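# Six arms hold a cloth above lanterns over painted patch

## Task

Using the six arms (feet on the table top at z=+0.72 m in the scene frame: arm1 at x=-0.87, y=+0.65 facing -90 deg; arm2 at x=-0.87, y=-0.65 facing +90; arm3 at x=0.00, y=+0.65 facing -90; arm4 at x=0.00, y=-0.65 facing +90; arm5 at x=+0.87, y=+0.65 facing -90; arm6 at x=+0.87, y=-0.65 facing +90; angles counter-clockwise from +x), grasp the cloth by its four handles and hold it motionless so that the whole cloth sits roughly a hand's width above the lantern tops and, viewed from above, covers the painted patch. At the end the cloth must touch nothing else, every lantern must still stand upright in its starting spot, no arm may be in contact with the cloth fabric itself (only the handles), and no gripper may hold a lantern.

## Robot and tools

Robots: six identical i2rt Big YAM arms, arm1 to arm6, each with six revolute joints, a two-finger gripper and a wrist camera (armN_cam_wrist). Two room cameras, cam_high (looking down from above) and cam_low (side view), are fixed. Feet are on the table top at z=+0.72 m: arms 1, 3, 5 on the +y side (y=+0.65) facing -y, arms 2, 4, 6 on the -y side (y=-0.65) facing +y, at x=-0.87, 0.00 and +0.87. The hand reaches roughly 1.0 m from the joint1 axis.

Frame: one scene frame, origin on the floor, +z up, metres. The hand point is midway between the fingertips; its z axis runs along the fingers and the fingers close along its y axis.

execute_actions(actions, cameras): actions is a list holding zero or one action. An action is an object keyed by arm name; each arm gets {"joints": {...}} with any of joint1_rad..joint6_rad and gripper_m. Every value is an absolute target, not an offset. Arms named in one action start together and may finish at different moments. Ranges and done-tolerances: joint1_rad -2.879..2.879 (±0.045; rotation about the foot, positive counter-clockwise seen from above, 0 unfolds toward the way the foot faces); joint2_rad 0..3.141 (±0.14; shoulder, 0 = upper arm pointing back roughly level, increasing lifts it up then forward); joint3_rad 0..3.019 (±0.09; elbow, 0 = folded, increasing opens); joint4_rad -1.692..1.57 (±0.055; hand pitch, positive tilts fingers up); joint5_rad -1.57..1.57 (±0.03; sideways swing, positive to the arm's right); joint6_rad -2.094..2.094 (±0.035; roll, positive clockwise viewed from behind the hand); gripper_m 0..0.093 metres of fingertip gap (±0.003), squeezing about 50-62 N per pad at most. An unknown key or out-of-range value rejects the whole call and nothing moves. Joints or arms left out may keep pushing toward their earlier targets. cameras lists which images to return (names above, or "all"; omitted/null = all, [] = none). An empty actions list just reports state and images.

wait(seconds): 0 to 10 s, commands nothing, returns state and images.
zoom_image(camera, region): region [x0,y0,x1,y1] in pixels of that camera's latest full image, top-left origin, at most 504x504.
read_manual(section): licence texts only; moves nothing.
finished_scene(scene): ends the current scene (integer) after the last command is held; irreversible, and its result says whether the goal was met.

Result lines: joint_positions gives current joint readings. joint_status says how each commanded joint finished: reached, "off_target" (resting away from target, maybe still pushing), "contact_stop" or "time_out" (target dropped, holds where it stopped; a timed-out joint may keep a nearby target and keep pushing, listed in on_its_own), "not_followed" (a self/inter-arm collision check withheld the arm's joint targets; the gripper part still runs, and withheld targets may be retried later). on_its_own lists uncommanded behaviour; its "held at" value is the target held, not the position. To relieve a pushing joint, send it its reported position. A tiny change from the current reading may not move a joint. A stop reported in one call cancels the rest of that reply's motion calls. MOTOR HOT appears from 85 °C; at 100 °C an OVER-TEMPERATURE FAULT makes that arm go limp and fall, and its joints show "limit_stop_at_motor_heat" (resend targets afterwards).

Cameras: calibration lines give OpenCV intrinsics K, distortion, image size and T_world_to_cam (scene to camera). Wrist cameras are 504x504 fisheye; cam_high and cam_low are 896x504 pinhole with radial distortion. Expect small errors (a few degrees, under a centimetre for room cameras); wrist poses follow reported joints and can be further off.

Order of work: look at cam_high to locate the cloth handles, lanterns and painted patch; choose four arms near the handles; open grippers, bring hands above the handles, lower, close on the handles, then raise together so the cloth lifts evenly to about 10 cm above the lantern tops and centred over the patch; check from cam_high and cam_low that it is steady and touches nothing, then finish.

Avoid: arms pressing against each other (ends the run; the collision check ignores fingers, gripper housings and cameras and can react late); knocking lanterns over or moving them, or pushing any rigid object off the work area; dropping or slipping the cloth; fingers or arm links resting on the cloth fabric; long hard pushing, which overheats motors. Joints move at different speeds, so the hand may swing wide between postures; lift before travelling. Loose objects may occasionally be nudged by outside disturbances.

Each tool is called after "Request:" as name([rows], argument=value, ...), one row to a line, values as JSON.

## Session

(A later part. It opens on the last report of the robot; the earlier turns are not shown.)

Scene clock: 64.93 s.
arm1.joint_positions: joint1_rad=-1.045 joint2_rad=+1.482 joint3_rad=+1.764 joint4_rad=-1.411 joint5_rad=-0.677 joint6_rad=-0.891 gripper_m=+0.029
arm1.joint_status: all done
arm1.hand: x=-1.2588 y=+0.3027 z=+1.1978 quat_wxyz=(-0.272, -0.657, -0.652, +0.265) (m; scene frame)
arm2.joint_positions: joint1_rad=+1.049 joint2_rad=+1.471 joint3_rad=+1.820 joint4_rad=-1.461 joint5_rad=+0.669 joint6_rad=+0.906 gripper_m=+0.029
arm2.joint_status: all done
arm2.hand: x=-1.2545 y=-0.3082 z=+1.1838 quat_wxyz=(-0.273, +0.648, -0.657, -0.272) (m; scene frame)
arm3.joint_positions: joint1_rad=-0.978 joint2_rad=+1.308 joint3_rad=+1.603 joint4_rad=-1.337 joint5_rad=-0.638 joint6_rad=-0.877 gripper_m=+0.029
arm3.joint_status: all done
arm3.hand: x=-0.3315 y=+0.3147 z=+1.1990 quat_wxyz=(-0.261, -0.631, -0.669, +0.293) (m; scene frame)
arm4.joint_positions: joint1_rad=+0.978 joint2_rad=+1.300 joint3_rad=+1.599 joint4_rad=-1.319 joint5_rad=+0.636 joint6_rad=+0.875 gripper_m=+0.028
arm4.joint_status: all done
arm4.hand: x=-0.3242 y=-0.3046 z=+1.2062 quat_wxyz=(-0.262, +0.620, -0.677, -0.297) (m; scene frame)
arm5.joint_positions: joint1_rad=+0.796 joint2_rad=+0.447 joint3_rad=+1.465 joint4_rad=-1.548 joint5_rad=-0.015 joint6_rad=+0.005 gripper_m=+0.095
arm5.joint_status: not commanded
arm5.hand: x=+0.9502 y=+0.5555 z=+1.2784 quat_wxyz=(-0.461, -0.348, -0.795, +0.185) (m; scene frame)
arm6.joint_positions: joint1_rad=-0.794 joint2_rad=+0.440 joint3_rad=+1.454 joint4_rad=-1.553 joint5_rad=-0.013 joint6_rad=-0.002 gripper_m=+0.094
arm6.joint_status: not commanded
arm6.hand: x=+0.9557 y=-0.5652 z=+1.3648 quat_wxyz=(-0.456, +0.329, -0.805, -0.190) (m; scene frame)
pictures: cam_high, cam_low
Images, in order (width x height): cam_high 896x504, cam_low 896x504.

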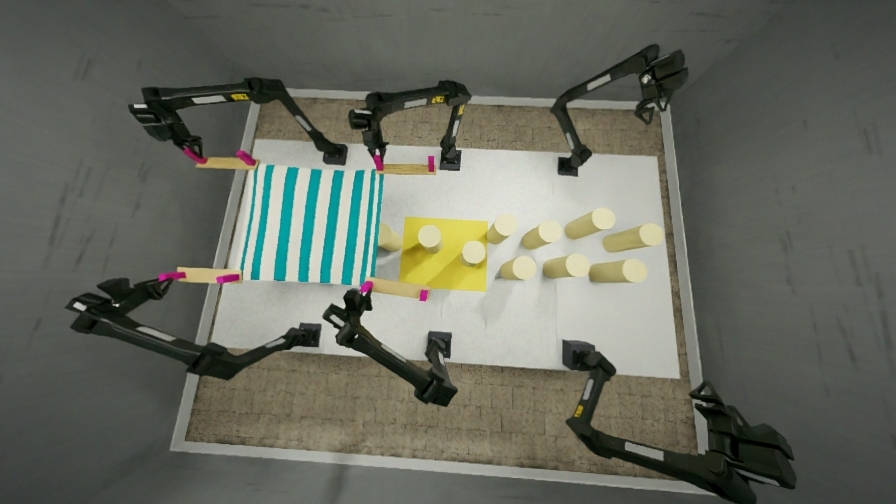

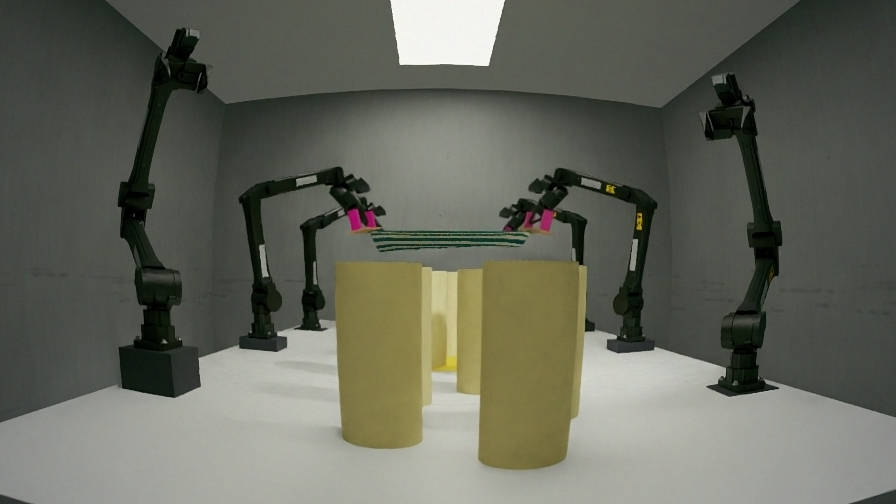

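Request:
execute_actions([
  {"arm1":{"joints":{"joint1_rad":-0.875,"joint2_rad":1.15,"joint3_rad":1.44,"joint4_rad":-1.275,"joint5_rad":-0.584,"joint6_rad":-0.71}},"arm2":{"joints":{"joint1_rad":0.865,"joint2_rad":1.15,"joint3_rad":1.49,"joint4_rad":-1.325,"joint5_rad":0.578,"joint6_rad":0.705}},"arm3":{"joints":{"joint1_rad":-0.725,"joint2_rad":1.005,"joint3_rad":1.335,"joint4_rad":-1.244,"joint5_rad":-0.496,"joint6_rad":-0.57}},"arm4":{"joints":{"joint1_rad":0.73,"joint2_rad":1.005,"joint3_rad":1.335,"joint4_rad":-1.244,"joint5_rad":0.496,"joint6_rad":0.57}}},
], cameras=["cam_low"])

Request:
execute_actions([
  {"arm1":{"joints":{"joint1_rad":-0.51,"joint2_rad":0.895,"joint3_rad":1.255,"joint4_rad":-1.2,"joint5_rad":-0.366,"joint6_rad":-0.38}},"arm2":{"joints":{"joint1_rad":0.495,"joint2_rad":0.895,"joint3_rad":1.30,"joint4_rad":-1.245,"joint5_rad":0.355,"joint6_rad":0.37}},"arm3":{"joints":{"joint1_rad":-0.24,"joint2_rad":0.815,"joint3_rad":1.21,"joint4_rad":-1.195,"joint5_rad":-0.175,"joint6_rad":-0.175}},"arm4":{"joints":{"joint1_rad":0.25,"joint2_rad":0.815,"joint3_rad":1.21,"joint4_rad":-1.195,"joint5_rad":0.175,"joint6_rad":0.175}}},
], cameras=["cam_low"])

Request:
execute_actions([
  {"arm1":{"joints":{"joint1_rad":-0.04,"joint2_rad":0.805,"joint3_rad":1.21,"joint4_rad":-1.18,"joint5_rad":-0.04,"joint6_rad":-0.03}},"arm2":{"joints":{"joint1_rad":0.015,"joint2_rad":0.805,"joint3_rad":1.26,"joint4_rad":-1.23,"joint5_rad":0.015,"joint6_rad":0.01}},"arm3":{"joints":{"joint1_rad":0.39,"joint2_rad":0.85,"joint3_rad":1.24,"joint4_rad":-1.2,"joint5_rad":0.268,"joint6_rad":0.278}},"arm4":{"joints":{"joint1_rad":-0.38,"joint2_rad":0.85,"joint3_rad":1.24,"joint4_rad":-1.2,"joint5_rad":-0.268,"joint6_rad":-0.278}}},
], cameras=["cam_high","cam_low"])

Scene clock: 75.17 s.
arm1.joint_positions: joint1_rad=-0.853 joint2_rad=+1.149 joint3_rad=+1.438 joint4_rad=-1.289 joint5_rad=-0.584 joint6_rad=-0.677 gripper_m=+0.029
arm1.joint_status: all done
arm1.hand: x=-1.1187 y=+0.3078 z=+1.1940 quat_wxyz=(-0.272, -0.657, -0.650, +0.268) (m; scene frame)
arm2.joint_positions: joint1_rad=+0.851 joint2_rad=+1.145 joint3_rad=+1.493 joint4_rad=-1.338 joint5_rad=+0.577 joint6_rad=+0.690 gripper_m=+0.029
arm2.joint_status: all done
arm2.hand: x=-1.1147 y=-0.3129 z=+1.1781 quat_wxyz=(-0.277, +0.648, -0.656, -0.271) (m; scene frame)
arm3.joint_positions: joint1_rad=-0.716 joint2_rad=+1.013 joint3_rad=+1.343 joint4_rad=-1.246 joint5_rad=-0.494 joint6_rad=-0.597 gripper_m=+0.029
arm3.joint_status: all done
arm3.hand: x=-0.1923 y=+0.3161 z=+1.1893 quat_wxyz=(-0.266, -0.641, -0.662, +0.283) (m; scene frame)
arm4.joint_positions: joint1_rad=+0.723 joint2_rad=+1.009 joint3_rad=+1.336 joint4_rad=-1.232 joint5_rad=+0.490 joint6_rad=+0.596 gripper_m=+0.028
arm4.joint_status: all done
arm4.hand: x=-0.1876 y=-0.3107 z=+1.1938 quat_wxyz=(-0.268, +0.634, -0.667, -0.285) (m; scene frame)
arm5.joint_positions: joint1_rad=+0.796 joint2_rad=+0.447 joint3_rad=+1.465 joint4_rad=-1.548 joint5_rad=-0.015 joint6_rad=+0.005 gripper_m=+0.095
arm5.joint_status: not commanded
arm5.hand: x=+0.9502 y=+0.5555 z=+1.2784 quat_wxyz=(-0.461, -0.348, -0.795, +0.185) (m; scene frame)
arm6.joint_positions: joint1_rad=-0.794 joint2_rad=+0.440 joint3_rad=+1.454 joint4_rad=-1.553 joint5_rad=-0.013 joint6_rad=-0.002 gripper_m=+0.094
arm6.joint_status: not commanded
arm6.hand: x=+0.9557 y=-0.5652 z=+1.3648 quat_wxyz=(-0.456, +0.329, -0.805, -0.190) (m; scene frame)
pictures: cam_low
Images, in order (width x height): cam_low 896x504.

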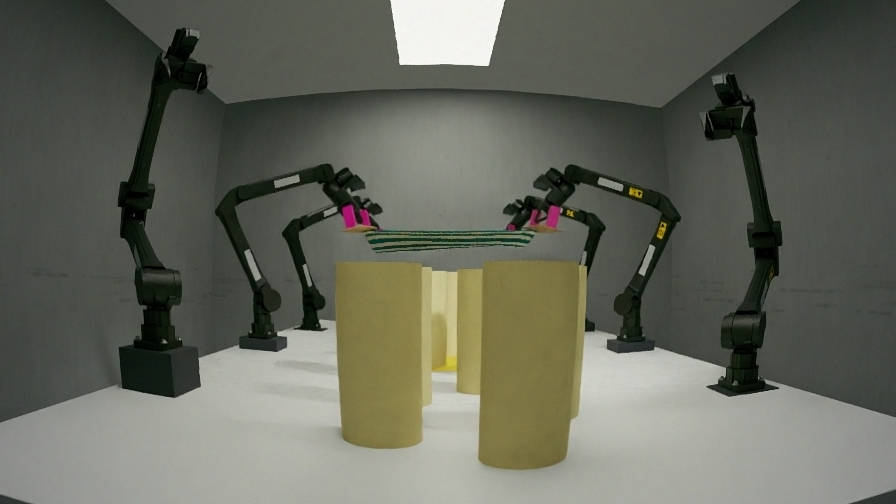

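Scene clock: 76.57 s.
arm1.joint_positions: joint1_rad=-0.515 joint2_rad=+0.897 joint3_rad=+1.252 joint4_rad=-1.208 joint5_rad=-0.365 joint6_rad=-0.355 gripper_m=+0.029
arm1.joint_status: all done
arm1.hand: x=-0.9899 y=+0.3126 z=+1.1872 quat_wxyz=(-0.268, -0.665, -0.643, +0.270) (m; scene frame)
arm2.joint_positions: joint1_rad=+0.501 joint2_rad=+0.893 joint3_rad=+1.298 joint4_rad=-1.254 joint5_rad=+0.352 joint6_rad=+0.359 gripper_m=+0.029
arm2.joint_status: all done
arm2.hand: x=-0.9842 y=-0.3206 z=+1.1689 quat_wxyz=(-0.275, +0.656, -0.649, -0.270) (m; scene frame)
arm3.joint_positions: joint1_rad=-0.248 joint2_rad=+0.824 joint3_rad=+1.209 joint4_rad=-1.192 joint5_rad=-0.169 joint6_rad=-0.203 gripper_m=+0.029
arm3.joint_status: all done
arm3.hand: x=-0.0607 y=+0.3182 z=+1.1784 quat_wxyz=(-0.260, -0.653, -0.655, +0.277) (m; scene frame)
arm4.joint_positions: joint1_rad=+0.261 joint2_rad=+0.827 joint3_rad=+1.203 joint4_rad=-1.180 joint5_rad=+0.166 joint6_rad=+0.202 gripper_m=+0.028
arm4.joint_status: all done
arm4.hand: x=-0.0579 y=-0.3136 z=+1.1812 quat_wxyz=(-0.262, +0.649, -0.659, -0.276) (m; scene frame)
arm5.joint_positions: joint1_rad=+0.796 joint2_rad=+0.447 joint3_rad=+1.465 joint4_rad=-1.548 joint5_rad=-0.015 joint6_rad=+0.005 gripper_m=+0.095
arm5.joint_status: not commanded
arm5.hand: x=+0.9502 y=+0.5555 z=+1.2784 quat_wxyz=(-0.461, -0.348, -0.795, +0.185) (m; scene frame)
arm6.joint_positions: joint1_rad=-0.794 joint2_rad=+0.440 joint3_rad=+1.454 joint4_rad=-1.553 joint5_rad=-0.013 joint6_rad=-0.002 gripper_m=+0.094
arm6.joint_status: not commanded
arm6.hand: x=+0.9557 y=-0.5652 z=+1.3648 quat_wxyz=(-0.456, +0.329, -0.805, -0.190) (m; scene frame)
pictures: cam_low
Images, in order (width x height): cam_low 896x504.

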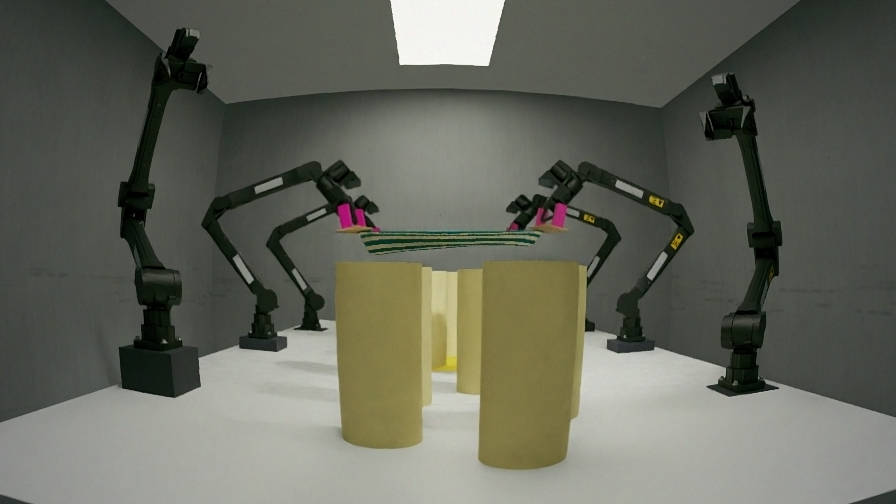

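Scene clock: 78.07 s.
arm1.joint_positions: joint1_rad=-0.042 joint2_rad=+0.812 joint3_rad=+1.202 joint4_rad=-1.188 joint5_rad=-0.040 joint6_rad=+0.000 gripper_m=+0.029
arm1.joint_status: all done
arm1.hand: x=-0.8779 y=+0.3106 z=+1.1825 quat_wxyz=(-0.265, -0.668, -0.644, +0.263) (m; scene frame)
arm2.joint_positions: joint1_rad=+0.018 joint2_rad=+0.814 joint3_rad=+1.256 joint4_rad=-1.241 joint5_rad=+0.016 joint6_rad=-0.007 gripper_m=+0.029
arm2.joint_status: all done
arm2.hand: x=-0.8744 y=-0.3225 z=+1.1665 quat_wxyz=(-0.270, +0.662, -0.647, -0.263) (m; scene frame)
arm3.joint_positions: joint1_rad=+0.366 joint2_rad=+0.860 joint3_rad=+1.209 joint4_rad=-1.192 joint5_rad=+0.285 joint6_rad=+0.247 gripper_m=+0.029
arm3.joint_status: all done
arm3.hand: x=+0.0719 y=+0.3101 z=+1.1698 quat_wxyz=(-0.248, -0.658, -0.652, +0.284) (m; scene frame)
arm4.joint_positions: joint1_rad=-0.351 joint2_rad=+0.855 joint3_rad=+1.203 joint4_rad=-1.192 joint5_rad=-0.290 joint6_rad=-0.251 gripper_m=+0.028
arm4.joint_status: all done
arm4.hand: x=+0.0741 y=-0.3119 z=+1.1739 quat_wxyz=(-0.249, +0.657, -0.654, -0.282) (m; scene frame)
arm5.joint_positions: joint1_rad=+0.796 joint2_rad=+0.447 joint3_rad=+1.465 joint4_rad=-1.548 joint5_rad=-0.015 joint6_rad=+0.005 gripper_m=+0.095
arm5.joint_status: not commanded
arm5.hand: x=+0.9502 y=+0.5555 z=+1.2784 quat_wxyz=(-0.461, -0.348, -0.795, +0.185) (m; scene frame)
arm6.joint_positions: joint1_rad=-0.794 joint2_rad=+0.440 joint3_rad=+1.454 joint4_rad=-1.553 joint5_rad=-0.013 joint6_rad=-0.002 gripper_m=+0.094
arm6.joint_status: not commanded
arm6.hand: x=+0.9557 y=-0.5652 z=+1.3648 quat_wxyz=(-0.456, +0.329, -0.805, -0.190) (m; scene frame)
pictures: cam_high, cam_low
Images, in order (width x height): cam_high 896x504, cam_low 896x504.

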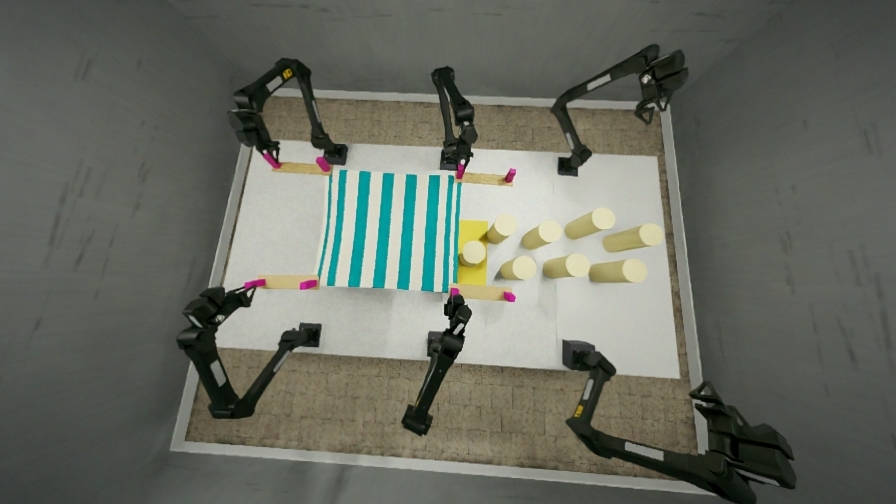

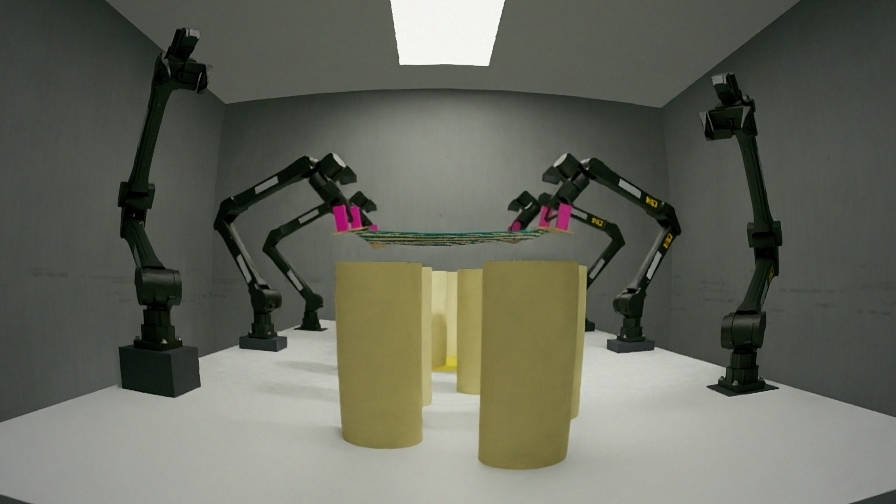

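Request:
execute_actions([
  {"arm1":{"joints":{"joint1_rad":0.63,"joint2_rad":0.94,"joint3_rad":1.34,"joint4_rad":-1.235,"joint5_rad":0.429,"joint6_rad":0.48}},"arm2":{"joints":{"joint1_rad":-0.655,"joint2_rad":0.945,"joint3_rad":1.395,"joint4_rad":-1.285,"joint5_rad":-0.44,"joint6_rad":-0.49}},"arm3":{"joints":{"joint1_rad":0.83,"joint2_rad":1.065,"joint3_rad":1.43,"joint4_rad":-1.27,"joint5_rad":0.541,"joint6_rad":0.64}},"arm4":{"joints":{"joint1_rad":-0.825,"joint2_rad":1.065,"joint3_rad":1.43,"joint4_rad":-1.27,"joint5_rad":-0.541,"joint6_rad":-0.64}}},
], cameras=["cam_low"])

Request:
execute_actions([
  {"arm1":{"joints":{"joint1_rad":0.84,"joint2_rad":1.215,"joint3_rad":1.56,"joint4_rad":-1.24,"joint5_rad":0.554,"joint6_rad":0.665}},"arm2":{"joints":{"joint1_rad":-1.035,"joint2_rad":1.17,"joint3_rad":1.625,"joint4_rad":-1.475,"joint5_rad":-0.652,"joint6_rad":-0.87}},"arm3":{"joints":{"joint1_rad":0.97,"joint2_rad":1.395,"joint3_rad":1.735,"joint4_rad":-1.30,"joint5_rad":0.605,"joint6_rad":0.79}},"arm4":{"joints":{"joint1_rad":-1.13,"joint2_rad":1.305,"joint3_rad":1.65,"joint4_rad":-1.42,"joint5_rad":-0.68,"joint6_rad":-0.97}}},
], cameras=["cam_high","cam_low"])

Scene clock: 96.53 s.
arm1.joint_positions: joint1_rad=+0.622 joint2_rad=+0.965 joint3_rad=+1.278 joint4_rad=-1.224 joint5_rad=+0.429 joint6_rad=+0.484 gripper_m=+0.029
arm1.joint_status: all done
arm1.hand: x=-0.7152 y=+0.3036 z=+1.1745 quat_wxyz=(-0.252, -0.664, -0.649, +0.272) (m; scene frame)
arm2.joint_positions: joint1_rad=-0.649 joint2_rad=+0.968 joint3_rad=+1.330 joint4_rad=-1.275 joint5_rad=-0.439 joint6_rad=-0.485 gripper_m=+0.029
arm2.joint_status: all done
arm2.hand: x=-0.7114 y=-0.3183 z=+1.1612 quat_wxyz=(-0.263, +0.653, -0.657, -0.270) (m; scene frame)
arm3.joint_positions: joint1_rad=+0.812 joint2_rad=+1.083 joint3_rad=+1.354 joint4_rad=-1.272 joint5_rad=+0.552 joint6_rad=+0.613 gripper_m=+0.029
arm3.joint_status: all done
arm3.hand: x=+0.2159 y=+0.3109 z=+1.1695 quat_wxyz=(-0.247, -0.650, -0.660, +0.285) (m; scene frame)
arm4.joint_positions: joint1_rad=-0.802 joint2_rad=+1.074 joint3_rad=+1.371 joint4_rad=-1.278 joint5_rad=-0.555 joint6_rad=-0.614 gripper_m=+0.028
arm4.joint_status: all done
arm4.hand: x=+0.2187 y=-0.3158 z=+1.1855 quat_wxyz=(-0.259, +0.646, -0.660, -0.282) (m; scene frame)
arm5.joint_positions: joint1_rad=+0.796 joint2_rad=+0.447 joint3_rad=+1.465 joint4_rad=-1.548 joint5_rad=-0.015 joint6_rad=+0.005 gripper_m=+0.095
arm5.joint_status: not commanded
arm5.hand: x=+0.9502 y=+0.5555 z=+1.2784 quat_wxyz=(-0.461, -0.348, -0.795, +0.185) (m; scene frame)
arm6.joint_positions: joint1_rad=-0.794 joint2_rad=+0.440 joint3_rad=+1.454 joint4_rad=-1.553 joint5_rad=-0.013 joint6_rad=-0.002 gripper_m=+0.094
arm6.joint_status: not commanded
arm6.hand: x=+0.9557 y=-0.5652 z=+1.3648 quat_wxyz=(-0.456, +0.329, -0.805, -0.190) (m; scene frame)
pictures: cam_low
Images, in order (width x height): cam_low 896x504.

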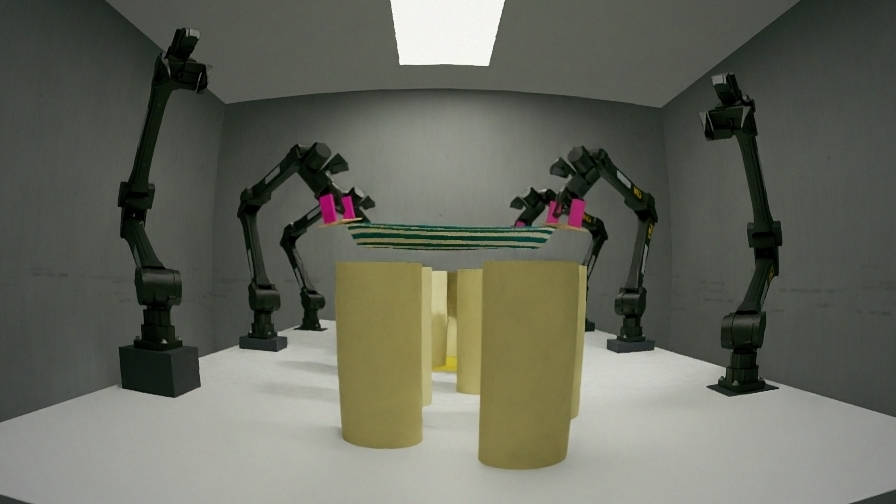

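Scene clock: 97.93 s.
arm1.joint_positions: joint1_rad=+0.839 joint2_rad=+1.248 joint3_rad=+1.508 joint4_rad=-1.237 joint5_rad=+0.554 joint6_rad=+0.679 gripper_m=+0.029
arm1.joint_status: all done
arm1.hand: x=-0.5905 y=+0.2673 z=+1.1835 quat_wxyz=(-0.265, -0.662, -0.646, +0.272) (m; scene frame)
arm2.joint_positions: joint1_rad=-1.033 joint2_rad=+1.197 joint3_rad=+1.563 joint4_rad=-1.463 joint5_rad=-0.650 joint6_rad=-0.859 gripper_m=+0.029
arm2.joint_status: all done
arm2.hand: x=-0.5810 y=-0.3557 z=+1.1840 quat_wxyz=(-0.269, +0.651, -0.656, -0.271) (m; scene frame)
arm3.joint_positions: joint1_rad=+0.956 joint2_rad=+1.424 joint3_rad=+1.662 joint4_rad=-1.299 joint5_rad=+0.615 joint6_rad=+0.763 gripper_m=+0.029
arm3.joint_status: all done
arm3.hand: x=+0.3519 y=+0.2677 z=+1.1730 quat_wxyz=(-0.257, -0.652, -0.657, +0.278) (m; scene frame)
arm4.joint_positions: joint1_rad=-1.112 joint2_rad=+1.317 joint3_rad=+1.594 joint4_rad=-1.426 joint5_rad=-0.691 joint6_rad=-0.944 gripper_m=+0.028
arm4.joint_status: all done
arm4.hand: x=+0.3518 y=-0.3570 z=+1.1919 quat_wxyz=(-0.272, +0.646, -0.659, -0.273) (m; scene frame)
arm5.joint_positions: joint1_rad=+0.796 joint2_rad=+0.447 joint3_rad=+1.465 joint4_rad=-1.548 joint5_rad=-0.015 joint6_rad=+0.005 gripper_m=+0.095
arm5.joint_status: not commanded
arm5.hand: x=+0.9502 y=+0.5555 z=+1.2784 quat_wxyz=(-0.461, -0.348, -0.795, +0.185) (m; scene frame)
arm6.joint_positions: joint1_rad=-0.794 joint2_rad=+0.440 joint3_rad=+1.454 joint4_rad=-1.553 joint5_rad=-0.013 joint6_rad=-0.002 gripper_m=+0.094
arm6.joint_status: not commanded
arm6.hand: x=+0.9557 y=-0.5652 z=+1.3648 quat_wxyz=(-0.456, +0.329, -0.805, -0.190) (m; scene frame)
pictures: cam_high, cam_low
Images, in order (width x height): cam_high 896x504, cam_low 896x504.

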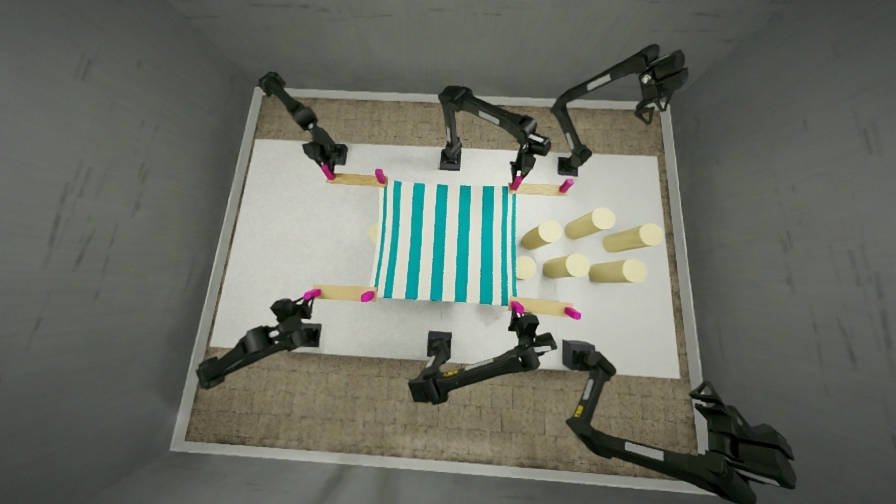

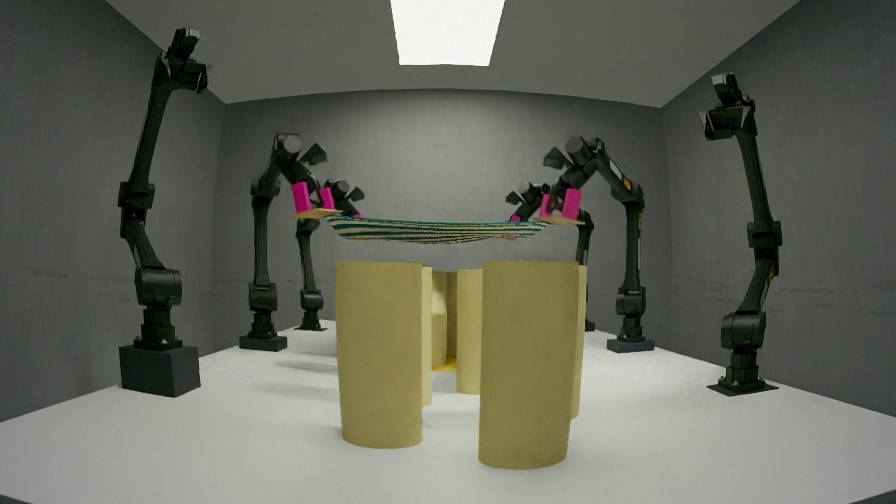

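Request:
finished_scene(scene=2)

The scene is finished: the task was done.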